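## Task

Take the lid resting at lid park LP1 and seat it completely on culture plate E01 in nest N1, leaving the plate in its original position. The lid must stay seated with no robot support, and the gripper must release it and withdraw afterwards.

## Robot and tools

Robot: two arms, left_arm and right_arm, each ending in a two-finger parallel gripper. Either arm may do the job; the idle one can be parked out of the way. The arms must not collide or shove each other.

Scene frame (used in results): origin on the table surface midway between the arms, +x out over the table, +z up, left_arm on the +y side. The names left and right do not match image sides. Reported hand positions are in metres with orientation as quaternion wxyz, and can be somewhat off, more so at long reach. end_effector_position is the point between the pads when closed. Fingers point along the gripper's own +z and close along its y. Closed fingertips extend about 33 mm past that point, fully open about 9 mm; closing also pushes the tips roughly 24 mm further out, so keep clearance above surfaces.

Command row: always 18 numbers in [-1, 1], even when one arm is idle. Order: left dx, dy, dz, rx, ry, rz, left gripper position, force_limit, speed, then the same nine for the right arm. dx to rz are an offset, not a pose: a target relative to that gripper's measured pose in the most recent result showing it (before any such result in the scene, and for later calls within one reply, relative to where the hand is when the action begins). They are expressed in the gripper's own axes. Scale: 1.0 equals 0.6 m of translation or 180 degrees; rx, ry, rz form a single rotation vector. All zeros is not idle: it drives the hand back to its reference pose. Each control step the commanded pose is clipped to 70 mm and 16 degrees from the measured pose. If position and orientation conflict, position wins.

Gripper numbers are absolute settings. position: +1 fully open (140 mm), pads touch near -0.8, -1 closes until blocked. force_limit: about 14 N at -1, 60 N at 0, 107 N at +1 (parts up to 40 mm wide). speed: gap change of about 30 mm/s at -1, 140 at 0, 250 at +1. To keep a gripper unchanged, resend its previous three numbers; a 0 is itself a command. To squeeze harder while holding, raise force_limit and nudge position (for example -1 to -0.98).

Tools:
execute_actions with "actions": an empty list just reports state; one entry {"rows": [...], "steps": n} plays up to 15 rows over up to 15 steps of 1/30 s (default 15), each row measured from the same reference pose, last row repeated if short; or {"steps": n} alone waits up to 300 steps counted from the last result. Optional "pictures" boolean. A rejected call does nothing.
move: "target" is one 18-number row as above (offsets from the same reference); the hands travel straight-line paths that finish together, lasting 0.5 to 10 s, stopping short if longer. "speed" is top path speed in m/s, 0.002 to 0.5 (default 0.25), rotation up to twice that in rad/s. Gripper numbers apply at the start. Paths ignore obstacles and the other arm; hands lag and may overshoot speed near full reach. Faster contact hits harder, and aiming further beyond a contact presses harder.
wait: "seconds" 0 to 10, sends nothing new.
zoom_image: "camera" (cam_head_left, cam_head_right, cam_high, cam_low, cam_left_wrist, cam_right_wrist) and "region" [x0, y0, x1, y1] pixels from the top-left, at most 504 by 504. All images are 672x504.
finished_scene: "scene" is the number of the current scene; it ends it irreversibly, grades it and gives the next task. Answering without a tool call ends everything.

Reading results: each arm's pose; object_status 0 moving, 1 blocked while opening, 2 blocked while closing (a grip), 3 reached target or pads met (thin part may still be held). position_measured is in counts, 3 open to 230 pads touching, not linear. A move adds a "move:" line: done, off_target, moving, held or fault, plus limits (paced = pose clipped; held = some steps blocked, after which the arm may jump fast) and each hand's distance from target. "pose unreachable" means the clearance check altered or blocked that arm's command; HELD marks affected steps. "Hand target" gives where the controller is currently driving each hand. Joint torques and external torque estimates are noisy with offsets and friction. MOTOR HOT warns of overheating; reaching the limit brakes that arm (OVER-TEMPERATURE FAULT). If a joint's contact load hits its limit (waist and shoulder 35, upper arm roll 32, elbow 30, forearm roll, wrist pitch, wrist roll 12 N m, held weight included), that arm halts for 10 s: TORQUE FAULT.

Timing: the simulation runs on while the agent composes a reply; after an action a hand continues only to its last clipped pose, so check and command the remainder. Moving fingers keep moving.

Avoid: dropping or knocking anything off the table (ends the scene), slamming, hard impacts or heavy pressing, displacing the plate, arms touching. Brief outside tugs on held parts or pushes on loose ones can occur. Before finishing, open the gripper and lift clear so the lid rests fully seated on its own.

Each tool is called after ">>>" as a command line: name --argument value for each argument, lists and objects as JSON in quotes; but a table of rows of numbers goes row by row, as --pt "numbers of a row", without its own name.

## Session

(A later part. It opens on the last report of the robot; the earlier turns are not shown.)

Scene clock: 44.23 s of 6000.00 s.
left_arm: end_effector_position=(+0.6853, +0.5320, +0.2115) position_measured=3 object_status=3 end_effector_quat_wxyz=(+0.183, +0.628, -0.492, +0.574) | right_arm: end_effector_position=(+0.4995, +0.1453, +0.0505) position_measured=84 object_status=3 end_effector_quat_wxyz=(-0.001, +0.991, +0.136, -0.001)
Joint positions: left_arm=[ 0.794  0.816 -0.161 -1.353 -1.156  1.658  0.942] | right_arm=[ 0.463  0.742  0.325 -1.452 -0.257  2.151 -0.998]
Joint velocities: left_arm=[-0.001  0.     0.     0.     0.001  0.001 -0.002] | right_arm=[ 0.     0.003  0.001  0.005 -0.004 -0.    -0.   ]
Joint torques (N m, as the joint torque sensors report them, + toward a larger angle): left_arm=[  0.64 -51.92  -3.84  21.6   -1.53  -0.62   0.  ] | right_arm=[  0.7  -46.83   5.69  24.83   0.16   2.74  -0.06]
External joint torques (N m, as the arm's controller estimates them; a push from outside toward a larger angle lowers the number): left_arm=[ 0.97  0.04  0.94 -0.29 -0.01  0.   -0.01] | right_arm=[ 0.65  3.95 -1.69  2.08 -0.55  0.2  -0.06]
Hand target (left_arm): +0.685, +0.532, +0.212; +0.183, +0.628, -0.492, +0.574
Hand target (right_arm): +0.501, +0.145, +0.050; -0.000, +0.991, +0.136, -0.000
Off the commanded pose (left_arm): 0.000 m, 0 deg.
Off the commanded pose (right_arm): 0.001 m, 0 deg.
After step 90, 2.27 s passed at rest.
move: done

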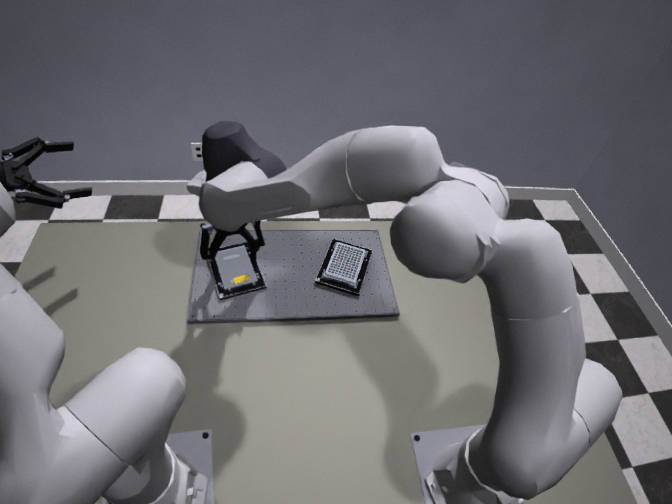

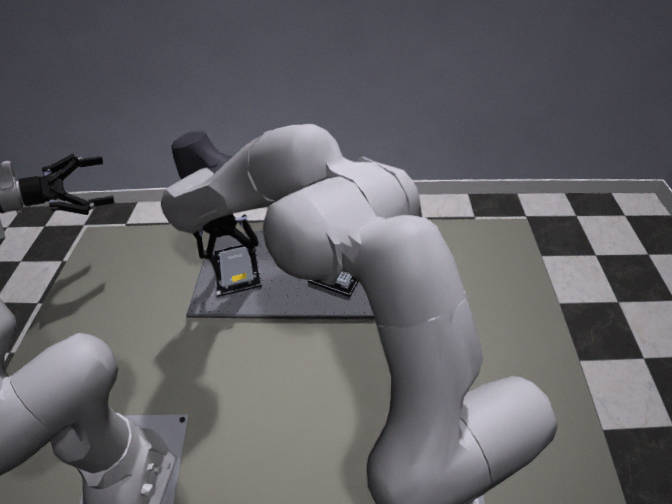

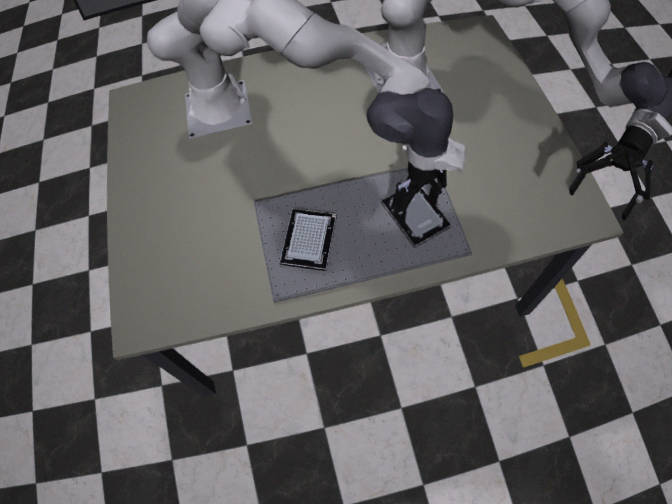

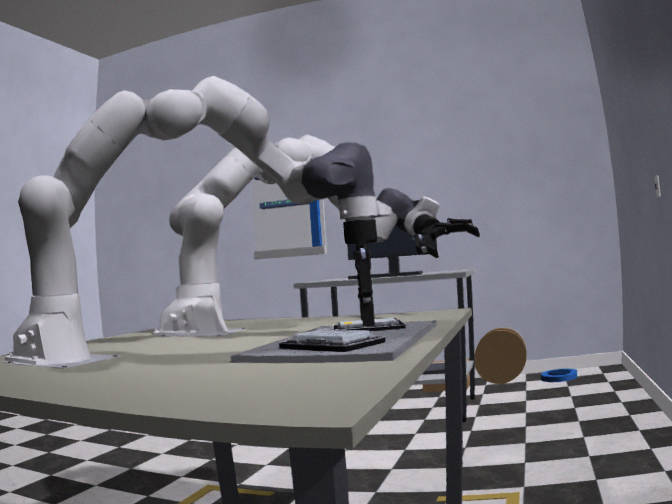

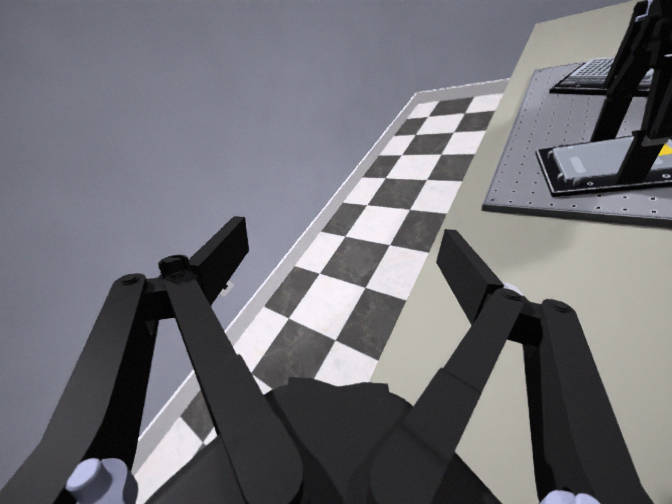

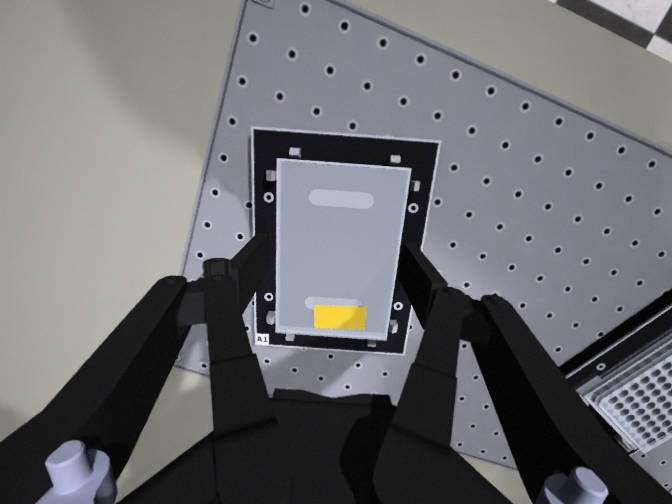

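>>> move --target '[0, 0, 0, 0, 0, 0, 1, 0, 0, 0.0, 0.0035, 0.0, 0.0, 0.0, 0.0, -1, -0.4, -1]' --speed 0.02

>>> zoom_image --camera "cam_right_wrist" --region '[220, 120, 460, 360]'

Scene clock: 47.50 s of 6000.00 s.
left_arm: end_effector_position=(+0.6853, +0.5320, +0.2115) position_measured=3 object_status=3 end_effector_quat_wxyz=(+0.183, +0.628, -0.492, +0.574) | right_arm: end_effector_position=(+0.4998, +0.1444, +0.0509) position_measured=103 object_status=2 end_effector_quat_wxyz=(-0.001, +0.991, +0.136, -0.001)
Joint positions: left_arm=[ 0.794  0.816 -0.161 -1.353 -1.156  1.658  0.942] | right_arm=[ 0.462  0.74   0.325 -1.455 -0.258  2.152 -0.998]
Joint velocities: left_arm=[ 0.     0.001  0.002  0.    -0.     0.001 -0.   ] | right_arm=[ 0.    -0.002  0.    -0.003  0.001  0.001  0.001]
Joint torques (N m, as the joint torque sensors report them, + toward a larger angle): left_arm=[  0.5  -51.74  -3.57  21.43  -1.56  -0.62  -0.04] | right_arm=[ -1.37 -47.96   7.05  22.61   0.92   2.82  -0.24]
External joint torques (N m, as the arm's controller estimates them; a push from outside toward a larger angle lowers the number): left_arm=[ 0.29  0.16  0.85 -0.47 -0.05 -0.04 -0.05] | right_arm=[-1.53  2.48 -0.33  0.03  0.21  0.29 -0.24]
Hand target (left_arm): +0.685, +0.532, +0.212; +0.183, +0.628, -0.492, +0.574
Hand target (right_arm): +0.500, +0.143, +0.050; -0.001, +0.991, +0.136, -0.001
Off the commanded pose (left_arm): 0.000 m, 0 deg.
Off the commanded pose (right_arm): 0.001 m, 0 deg.
move: done

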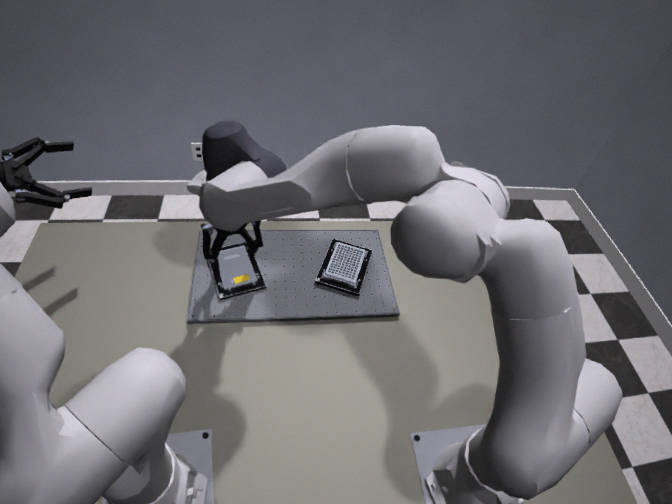

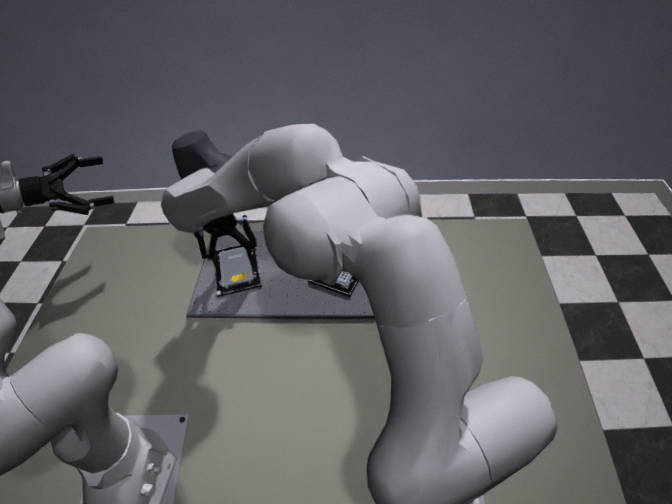

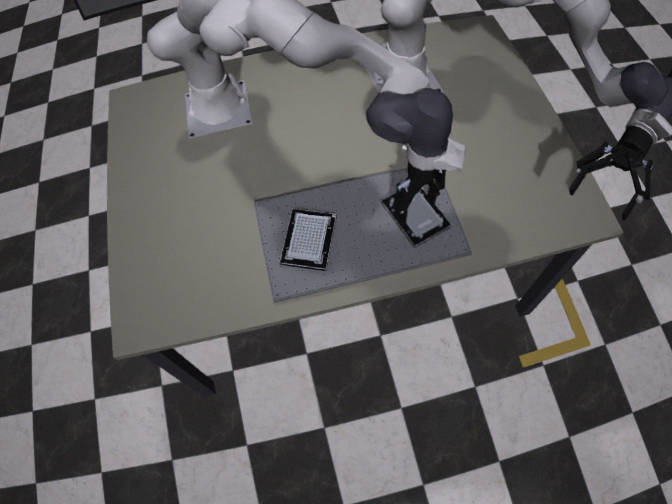

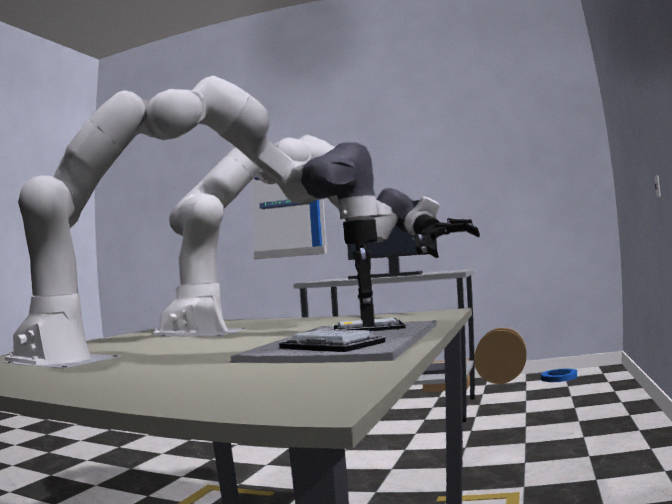

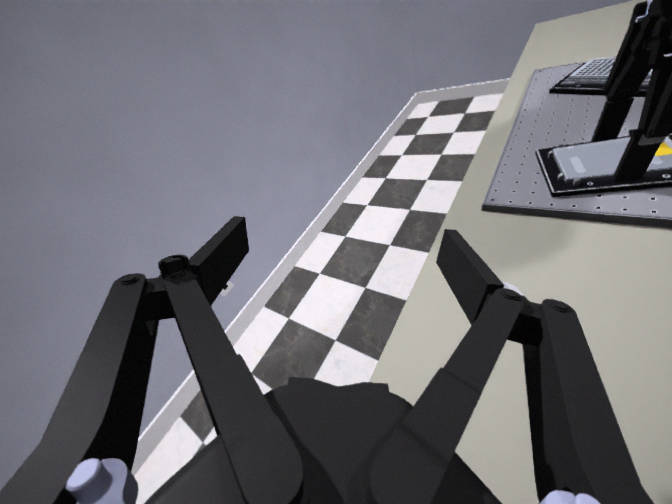

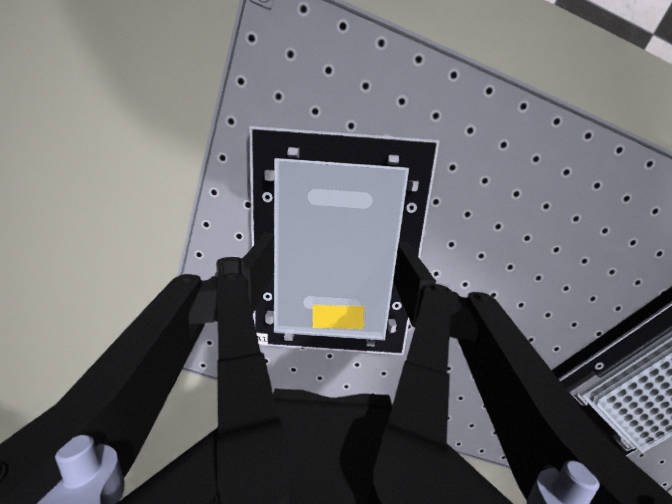

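Region (220, 120, 460, 360) of cam_right_wrist's 672x504 image, scaled by 2.100, with more detail than that image has.

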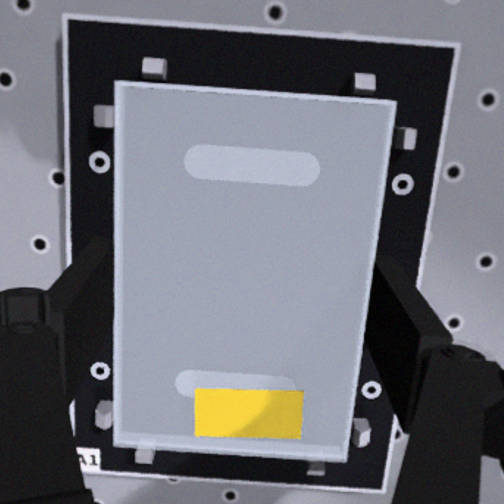

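>>> move --target '[0, 0, 0, 0, 0, 0, 1, 0, 0, 0.0, 0.0, -0.045, 0.0, 0.0, 0.0, -1, -0.4, -1]' --speed 0.05

>>> zoom_image --camera "cam_right_wrist" --region '[220, 120, 460, 360]'

>>> move --target '[0, 0, 0, 0, 0, 0, 1, 0, 0, -0.14, 0.4565, -0.008, 0.0, 0.0, 0.223, -1, -0.4, -1]' --speed 0.15

>>> zoom_image --camera "cam_right_wrist" --region '[220, 120, 460, 360]'

Scene clock: 58.07 s of 6000.00 s.
left_arm: end_effector_position=(+0.6853, +0.5320, +0.2115) position_measured=3 object_status=3 end_effector_quat_wxyz=(+0.183, +0.628, -0.492, +0.574) | right_arm: end_effector_position=(+0.5000, +0.1446, +0.0771) position_measured=103 object_status=2 end_effector_quat_wxyz=(-0.001, +0.991, +0.134, +0.001)
Joint positions: left_arm=[ 0.794  0.816 -0.161 -1.353 -1.156  1.658  0.942] | right_arm=[ 0.461  0.703  0.33  -1.447 -0.247  2.112 -0.999]
Joint velocities: left_arm=[ 0.     0.     0.001 -0.001 -0.     0.001 -0.001] | right_arm=[ 0.    -0.001  0.002 -0.001  0.002 -0.014  0.   ]
Joint torques (N m, as the joint torque sensors report them, + toward a larger angle): left_arm=[  0.13 -52.3   -3.5   21.38  -1.56  -0.58  -0.07] | right_arm=[ -1.44 -47.94   7.86  24.52   1.25   2.38  -0.48]
External joint torques (N m, as the arm's controller estimates them; a push from outside toward a larger angle lowers the number): left_arm=[ 0.11 -0.31  1.06 -0.54 -0.04  0.03 -0.07] | right_arm=[-1.8   2.13  0.56  1.55  0.51 -0.17 -0.48]
Hand target (left_arm): +0.685, +0.532, +0.212; +0.183, +0.628, -0.492, +0.574
Hand target (right_arm): +0.499, +0.144, +0.078; -0.001, +0.991, +0.136, -0.001
Off the commanded pose (left_arm): 0.000 m, 0 deg.
Off the commanded pose (right_arm): 0.001 m, 0 deg.
After step 90, 6.70 s passed at rest.
move: done

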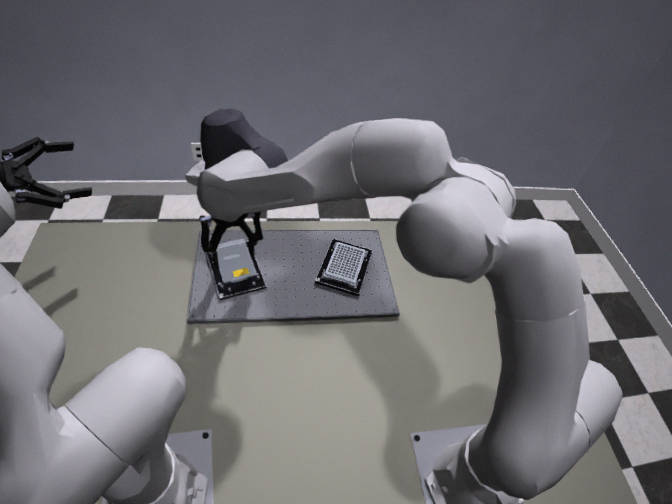

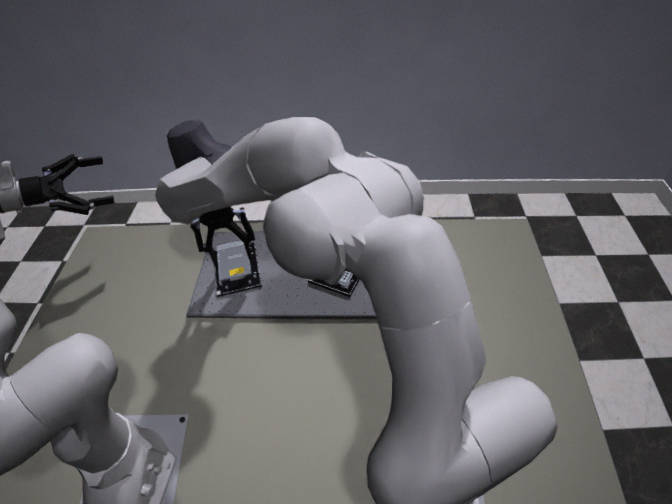

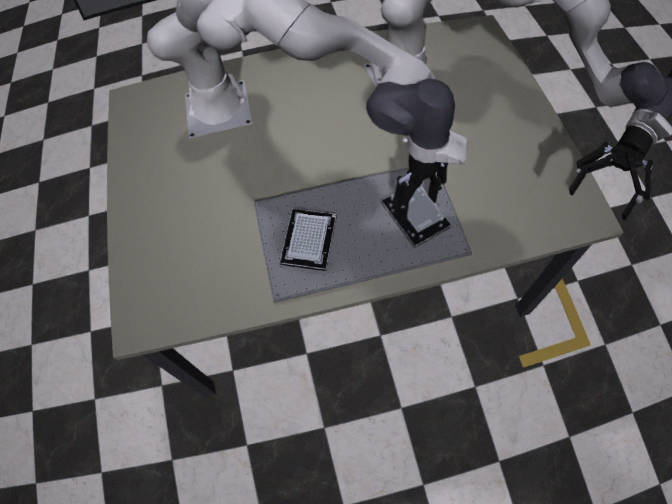

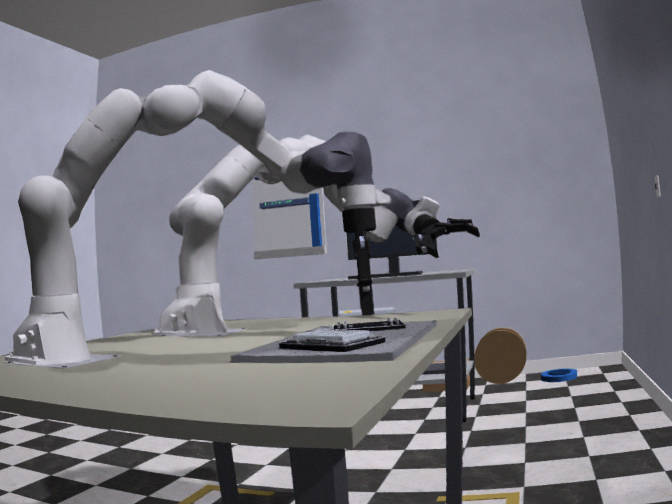

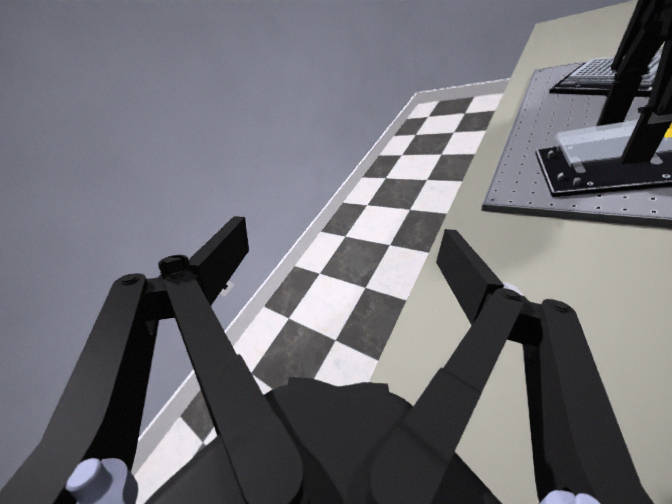

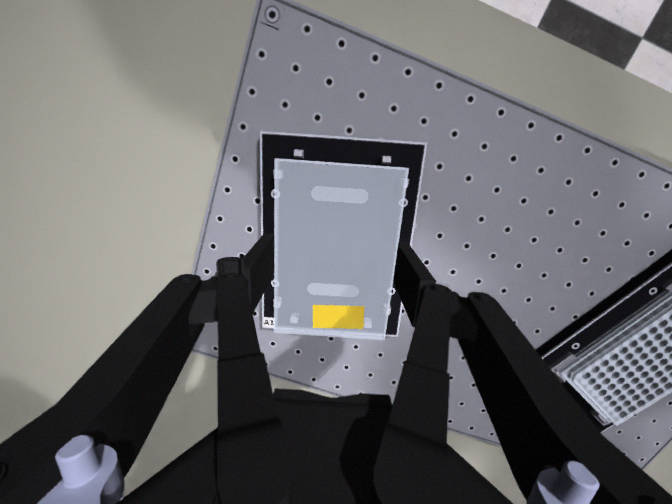

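Region (220, 120, 460, 360) of cam_right_wrist's 672x504 image, scaled by 2.100, with more detail than that image has.

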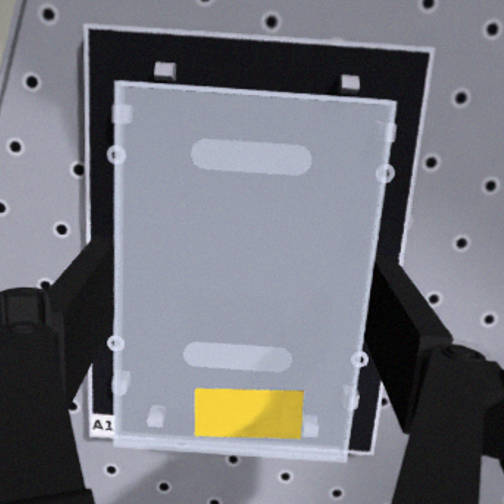

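Scene clock: 60.97 s of 6000.00 s.
left_arm: end_effector_position=(+0.6853, +0.5320, +0.2115) position_measured=3 object_status=3 end_effector_quat_wxyz=(+0.183, +0.628, -0.492, +0.574) | right_arm: end_effector_position=(+0.4866, -0.1414, +0.0706) position_measured=103 object_status=2 end_effector_quat_wxyz=(-0.001, +0.977, -0.211, -0.010)
Joint positions: left_arm=[ 0.794  0.816 -0.161 -1.353 -1.156  1.658  0.942] | right_arm=[ 0.192  0.26   0.141 -2.141 -0.035  2.383 -0.795]
Joint velocities: left_arm=[-0.001 -0.     0.001  0.001  0.001 -0.    -0.001] | right_arm=[-0.    -0.029 -0.001  0.017  0.     0.014  0.009]
Joint torques (N m, as the joint torque sensors report them, + toward a larger angle): left_arm=[  0.47 -52.18  -3.32  21.45  -1.58  -0.62  -0.02] | right_arm=[ -0.24 -38.12  -0.02  25.45   1.03   3.29   0.23]
External joint torques (N m, as the arm's controller estimates them; a push from outside toward a larger angle lowers the number): left_arm=[ 0.55 -0.1   1.31 -0.52 -0.06 -0.01 -0.03] | right_arm=[-0.2   0.75 -1.46  3.2   0.45  0.6   0.23]
Hand target (left_arm): +0.685, +0.532, +0.212; +0.183, +0.628, -0.492, +0.574
Hand target (right_arm): +0.493, -0.140, +0.077; -0.006, +0.976, -0.217, -0.002
Off the commanded pose (left_arm): 0.000 m, 0 deg.
Off the commanded pose (right_arm): 0.012 m, 1 deg.
move: off_target (right_arm)

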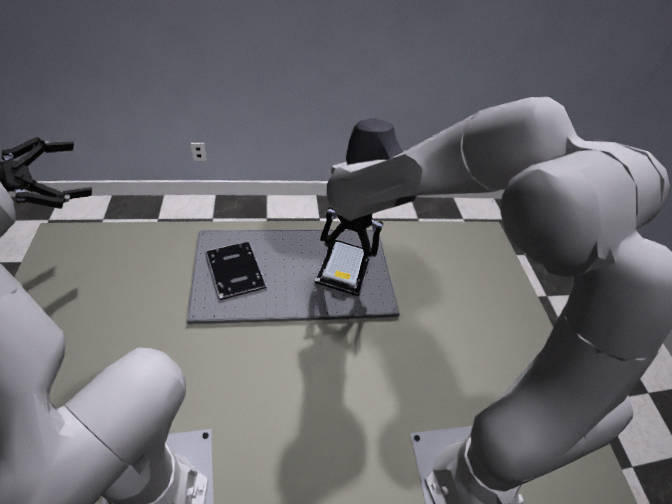

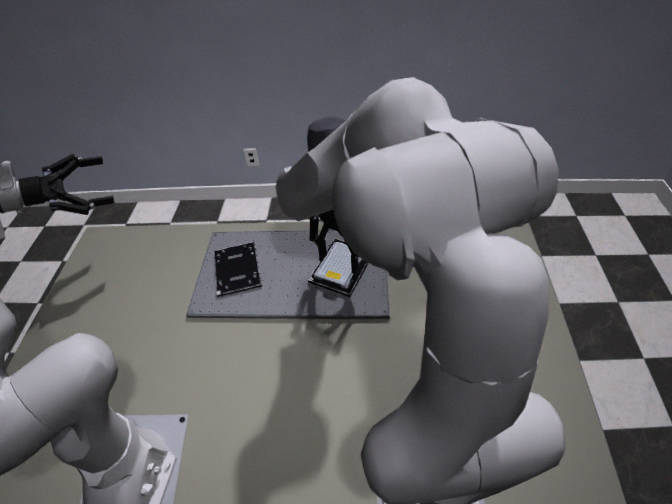

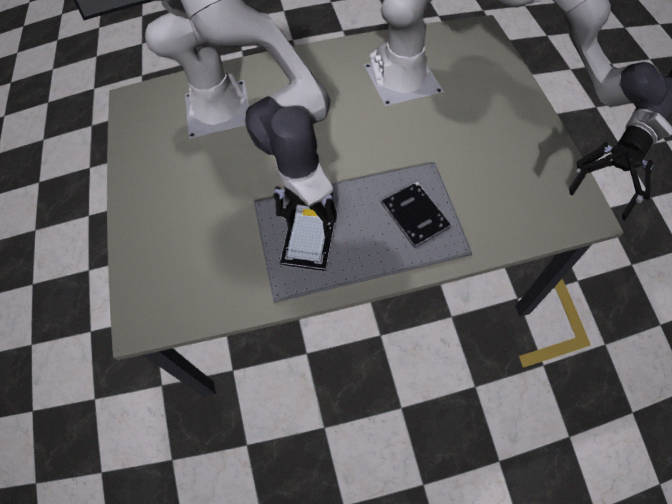

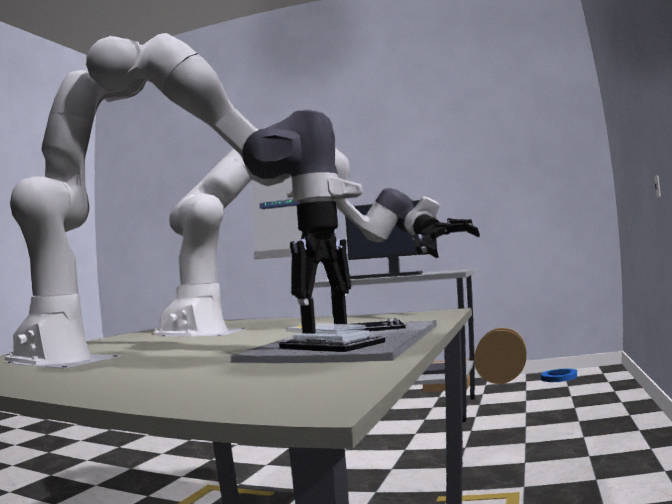

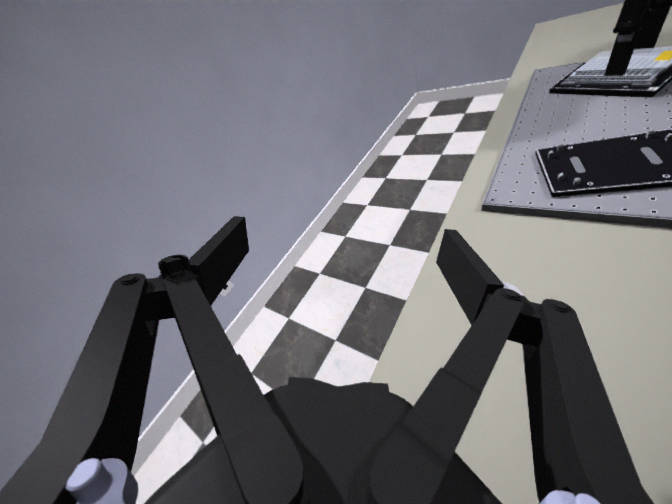

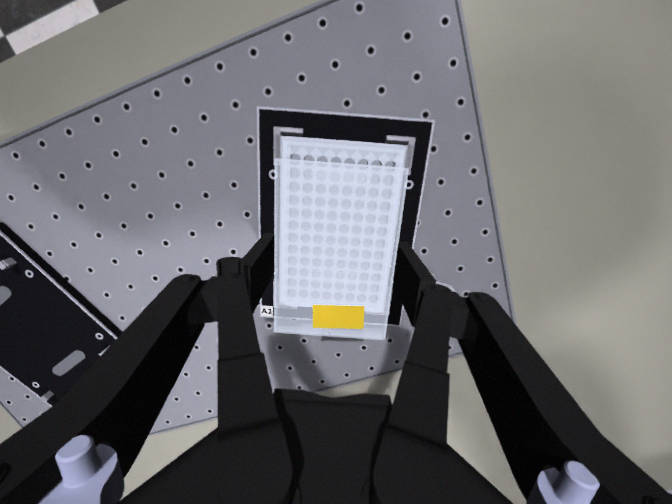

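Region (220, 120, 460, 360) of cam_right_wrist's 672x504 image, scaled by 2.100, with more detail than that image has.

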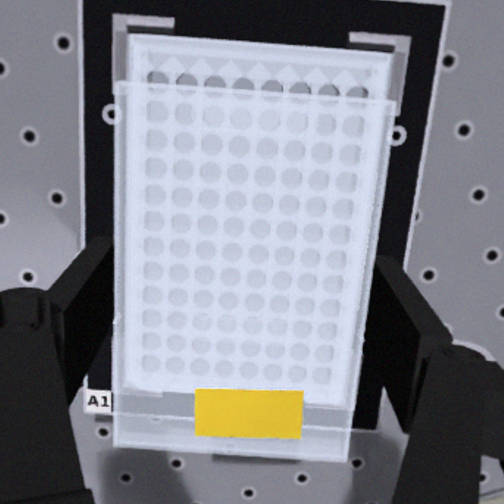

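>>> execute_actions --actions '[]'

Scene clock: 70.27 s of 6000.00 s.
left_arm: end_effector_position=(+0.6853, +0.5320, +0.2115) position_measured=3 object_status=3 end_effector_quat_wxyz=(+0.183, +0.628, -0.492, +0.574) | right_arm: end_effector_position=(+0.4914, -0.1400, +0.0761) position_measured=103 object_status=2 end_effector_quat_wxyz=(-0.004, +0.977, -0.213, -0.004)
Joint positions: left_arm=[ 0.794  0.816 -0.161 -1.353 -1.156  1.658  0.942] | right_arm=[ 0.192  0.254  0.141 -2.137 -0.035  2.387 -0.792]
Joint velocities: left_arm=[-0.001  0.001 -0.    -0.001 -0.001  0.    -0.001] | right_arm=[-0.    -0.    -0.001  0.001  0.     0.001 -0.001]
Joint torques (N m, as the joint torque sensors report them, + toward a larger angle): left_arm=[  0.46 -51.83  -3.15  21.53  -1.55  -0.65   0.  ] | right_arm=[ -0.12 -35.56   0.05  23.27   0.98   3.04   0.19]
External joint torques (N m, as the arm's controller estimates them; a push from outside toward a larger angle lowers the number): left_arm=[ 0.57  0.03  1.48 -0.32 -0.03 -0.03  0.  ] | right_arm=[-0.06  1.5  -1.25  1.95  0.42  0.51  0.19]
Hand target (left_arm): +0.685, +0.532, +0.212; +0.183, +0.628, -0.492, +0.574
Hand target (right_arm): +0.493, -0.140, +0.077; -0.006, +0.976, -0.217, -0.002
Off the commanded pose (left_arm): 0.000 m, 0 deg.
Off the commanded pose (right_arm): 0.006 m, 1 deg.
Steps of this call (steps 1 to 90: nothing new was sent; then 6.30 s passed at rest). Readings (end_effector_position | what the end effector reports):
1: left_arm (+0.6853, +0.5320, +0.2115) | right_arm (+0.4875, -0.1412, +0.0717) | left_arm position_measured=3 object_status=3 | right_arm position_measured=103 object_status=2
2: left_arm (+0.6853, +0.5320, +0.2115) | right_arm (+0.4885, -0.1409, +0.0729) | left_arm position_measured=3 object_status=3 | right_arm position_measured=103 object_status=2
4: left_arm (+0.6853, +0.5320, +0.2115) | right_arm (+0.4902, -0.1404, +0.0749) | left_arm position_measured=3 object_status=3 | right_arm position_measured=103 object_status=2
8: left_arm (+0.6853, +0.5320, +0.2115) | right_arm (+0.4912, -0.1401, +0.0760) | left_arm position_measured=3 object_status=3 | right_arm position_measured=103 object_status=2
90: the state above

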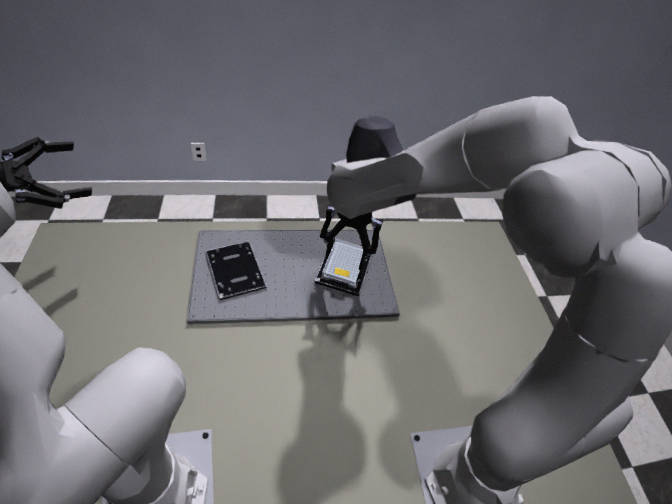

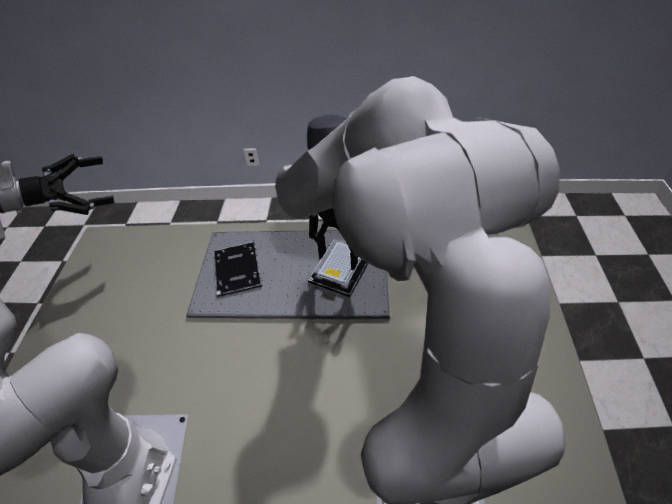

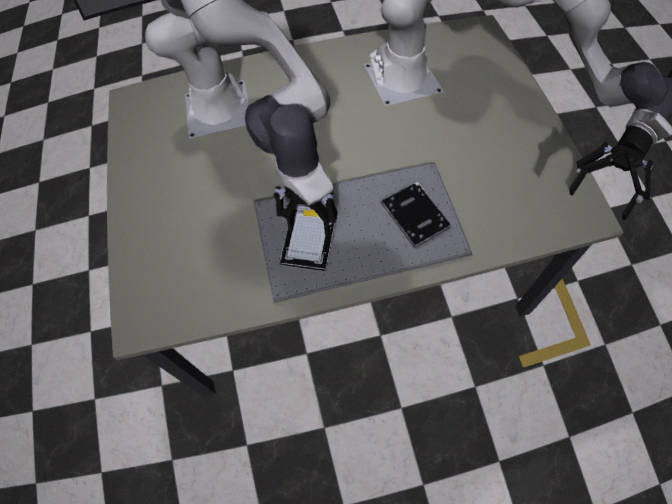

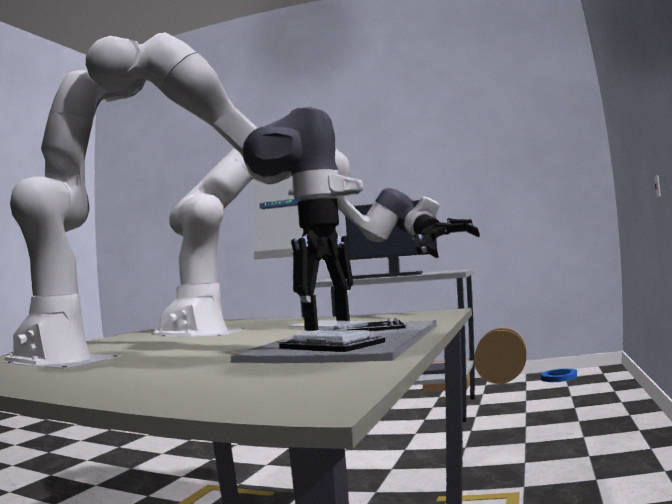

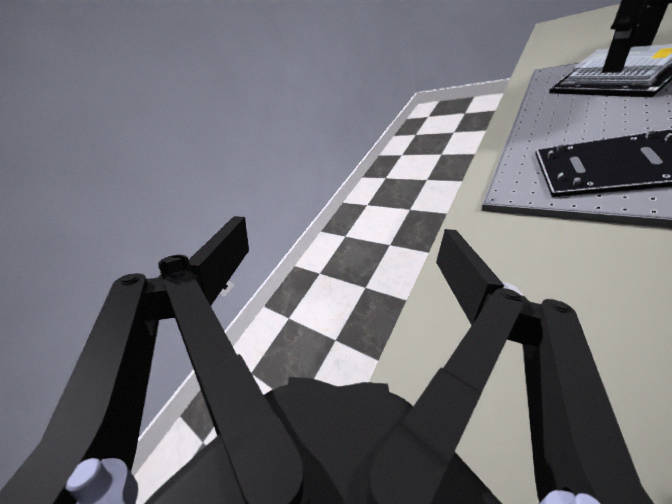

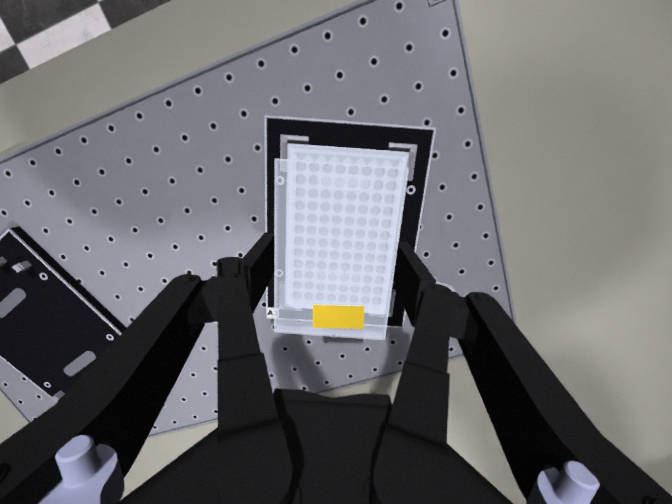

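>>> zoom_image --camera "cam_right_wrist" --region '[220, 120, 460, 360]'

Region (220, 120, 460, 360) of cam_right_wrist's 672x504 image, scaled by 2.100, with more detail than that image has.

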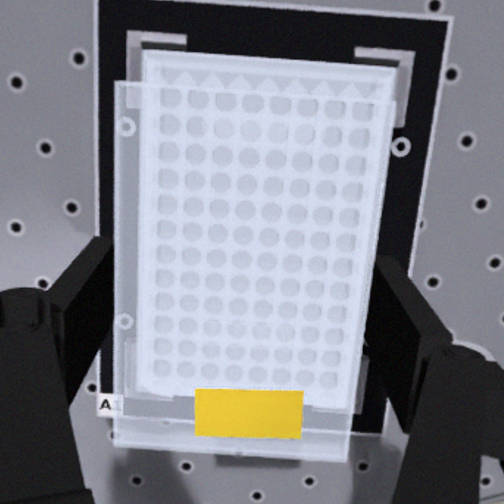

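>>> move --target '[0,0,0,0,0,0,1,0,0, 0.0183,0.0075,0,-0.002,0.003,0,-1,-0.4,-1]' --speed 0.02

>>> zoom_image --camera "cam_right_wrist" --region '[220, 120, 460, 360]'

Scene clock: 77.60 s of 6000.00 s.
left_arm: end_effector_position=(+0.6853, +0.5320, +0.2115) position_measured=3 object_status=3 end_effector_quat_wxyz=(+0.183, +0.628, -0.492, +0.574) | right_arm: end_effector_position=(+0.4990, -0.1455, +0.0766) position_measured=103 object_status=2 end_effector_quat_wxyz=(-0.002, +0.977, -0.213, +0.001)
Joint positions: left_arm=[ 0.794  0.816 -0.161 -1.353 -1.156  1.658  0.942] | right_arm=[ 0.189  0.263  0.134 -2.122 -0.047  2.387 -0.792]
Joint velocities: left_arm=[ 0.    -0.     0.001  0.001 -0.002  0.    -0.   ] | right_arm=[ 0.001  0.    -0.     0.001 -0.003  0.     0.001]
Joint torques (N m, as the joint torque sensors report them, + toward a larger angle): left_arm=[  0.4  -52.1   -3.65  21.53  -1.56  -0.64  -0.02] | right_arm=[ -1.4  -34.89  -0.4   23.43  -0.01   2.32  -0.33]
External joint torques (N m, as the arm's controller estimates them; a push from outside toward a larger angle lowers the number): left_arm=[ 0.25  0.05  0.84 -0.5  -0.04 -0.05 -0.02] | right_arm=[-1.41  2.52 -1.77  2.12 -0.58 -0.22 -0.33]
Hand target (left_arm): +0.685, +0.532, +0.212; +0.183, +0.628, -0.492, +0.574
Hand target (right_arm): +0.500, -0.148, +0.076; -0.000, +0.977, -0.213, +0.000
Off the commanded pose (left_arm): 0.000 m, 0 deg.
Off the commanded pose (right_arm): 0.003 m, 0 deg.
After step 90, 3.47 s passed at rest.
move: done

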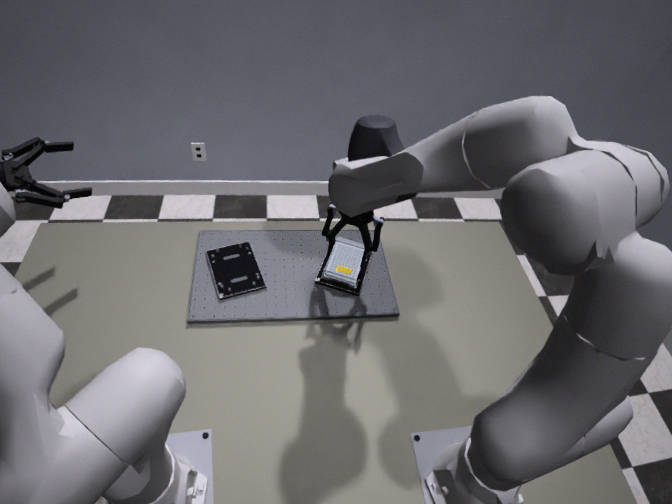

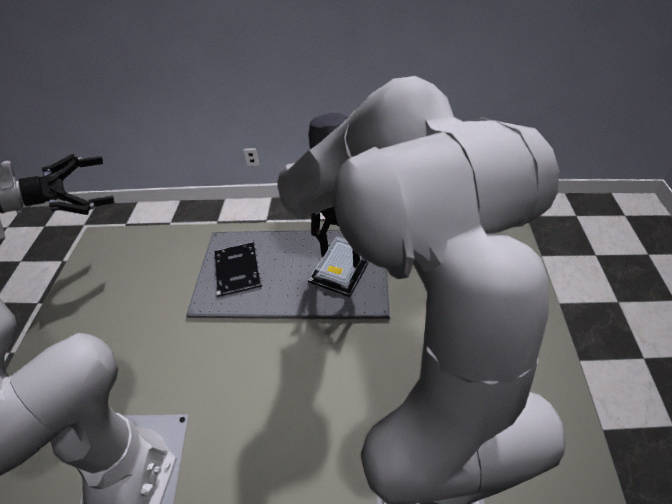

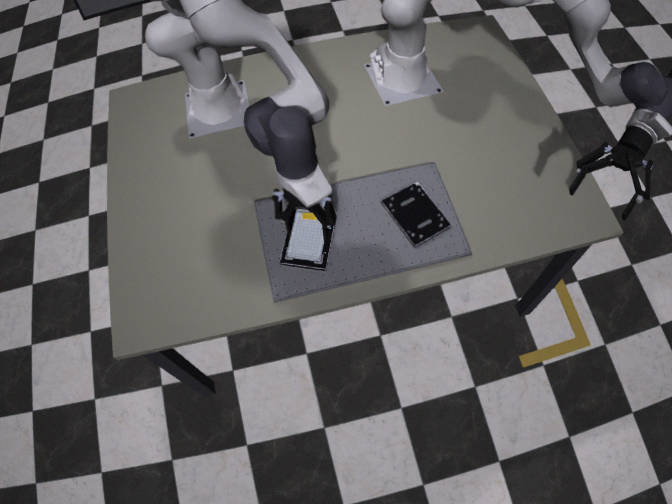

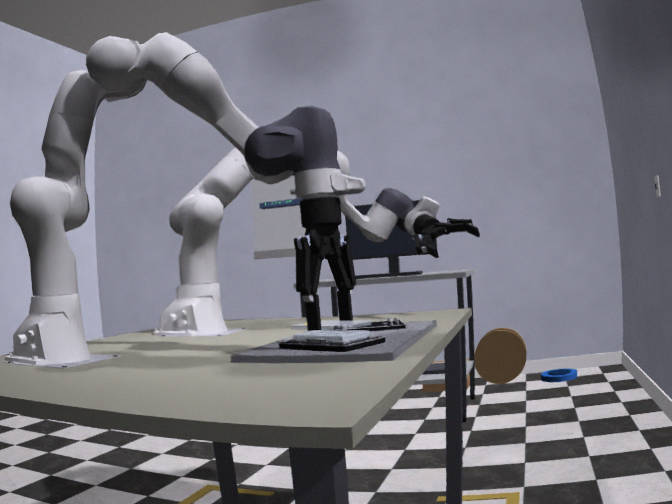

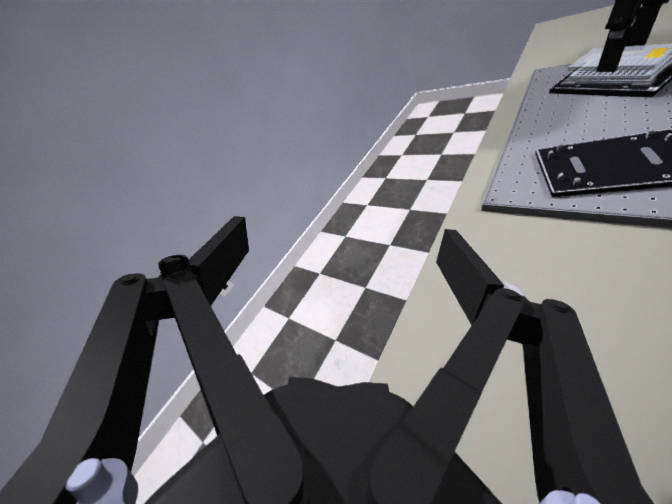

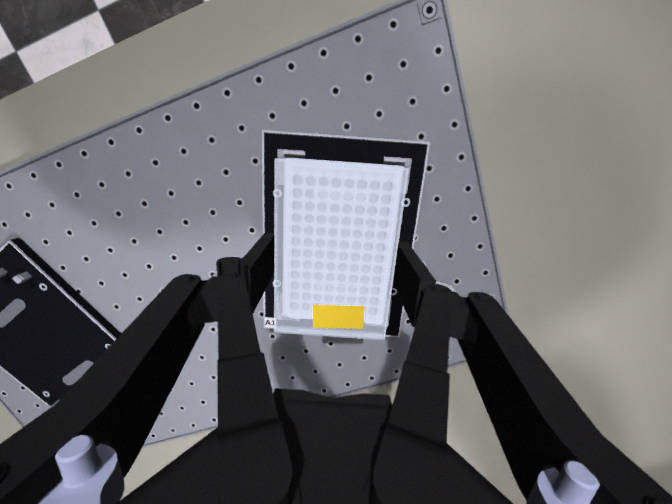

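Region (220, 120, 460, 360) of cam_right_wrist's 672x504 image, scaled by 2.100, with more detail than that image has.

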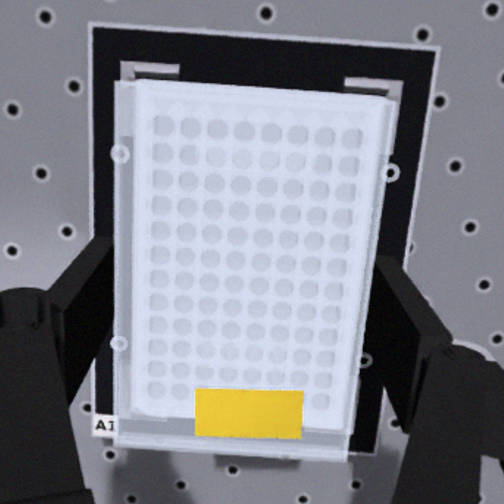

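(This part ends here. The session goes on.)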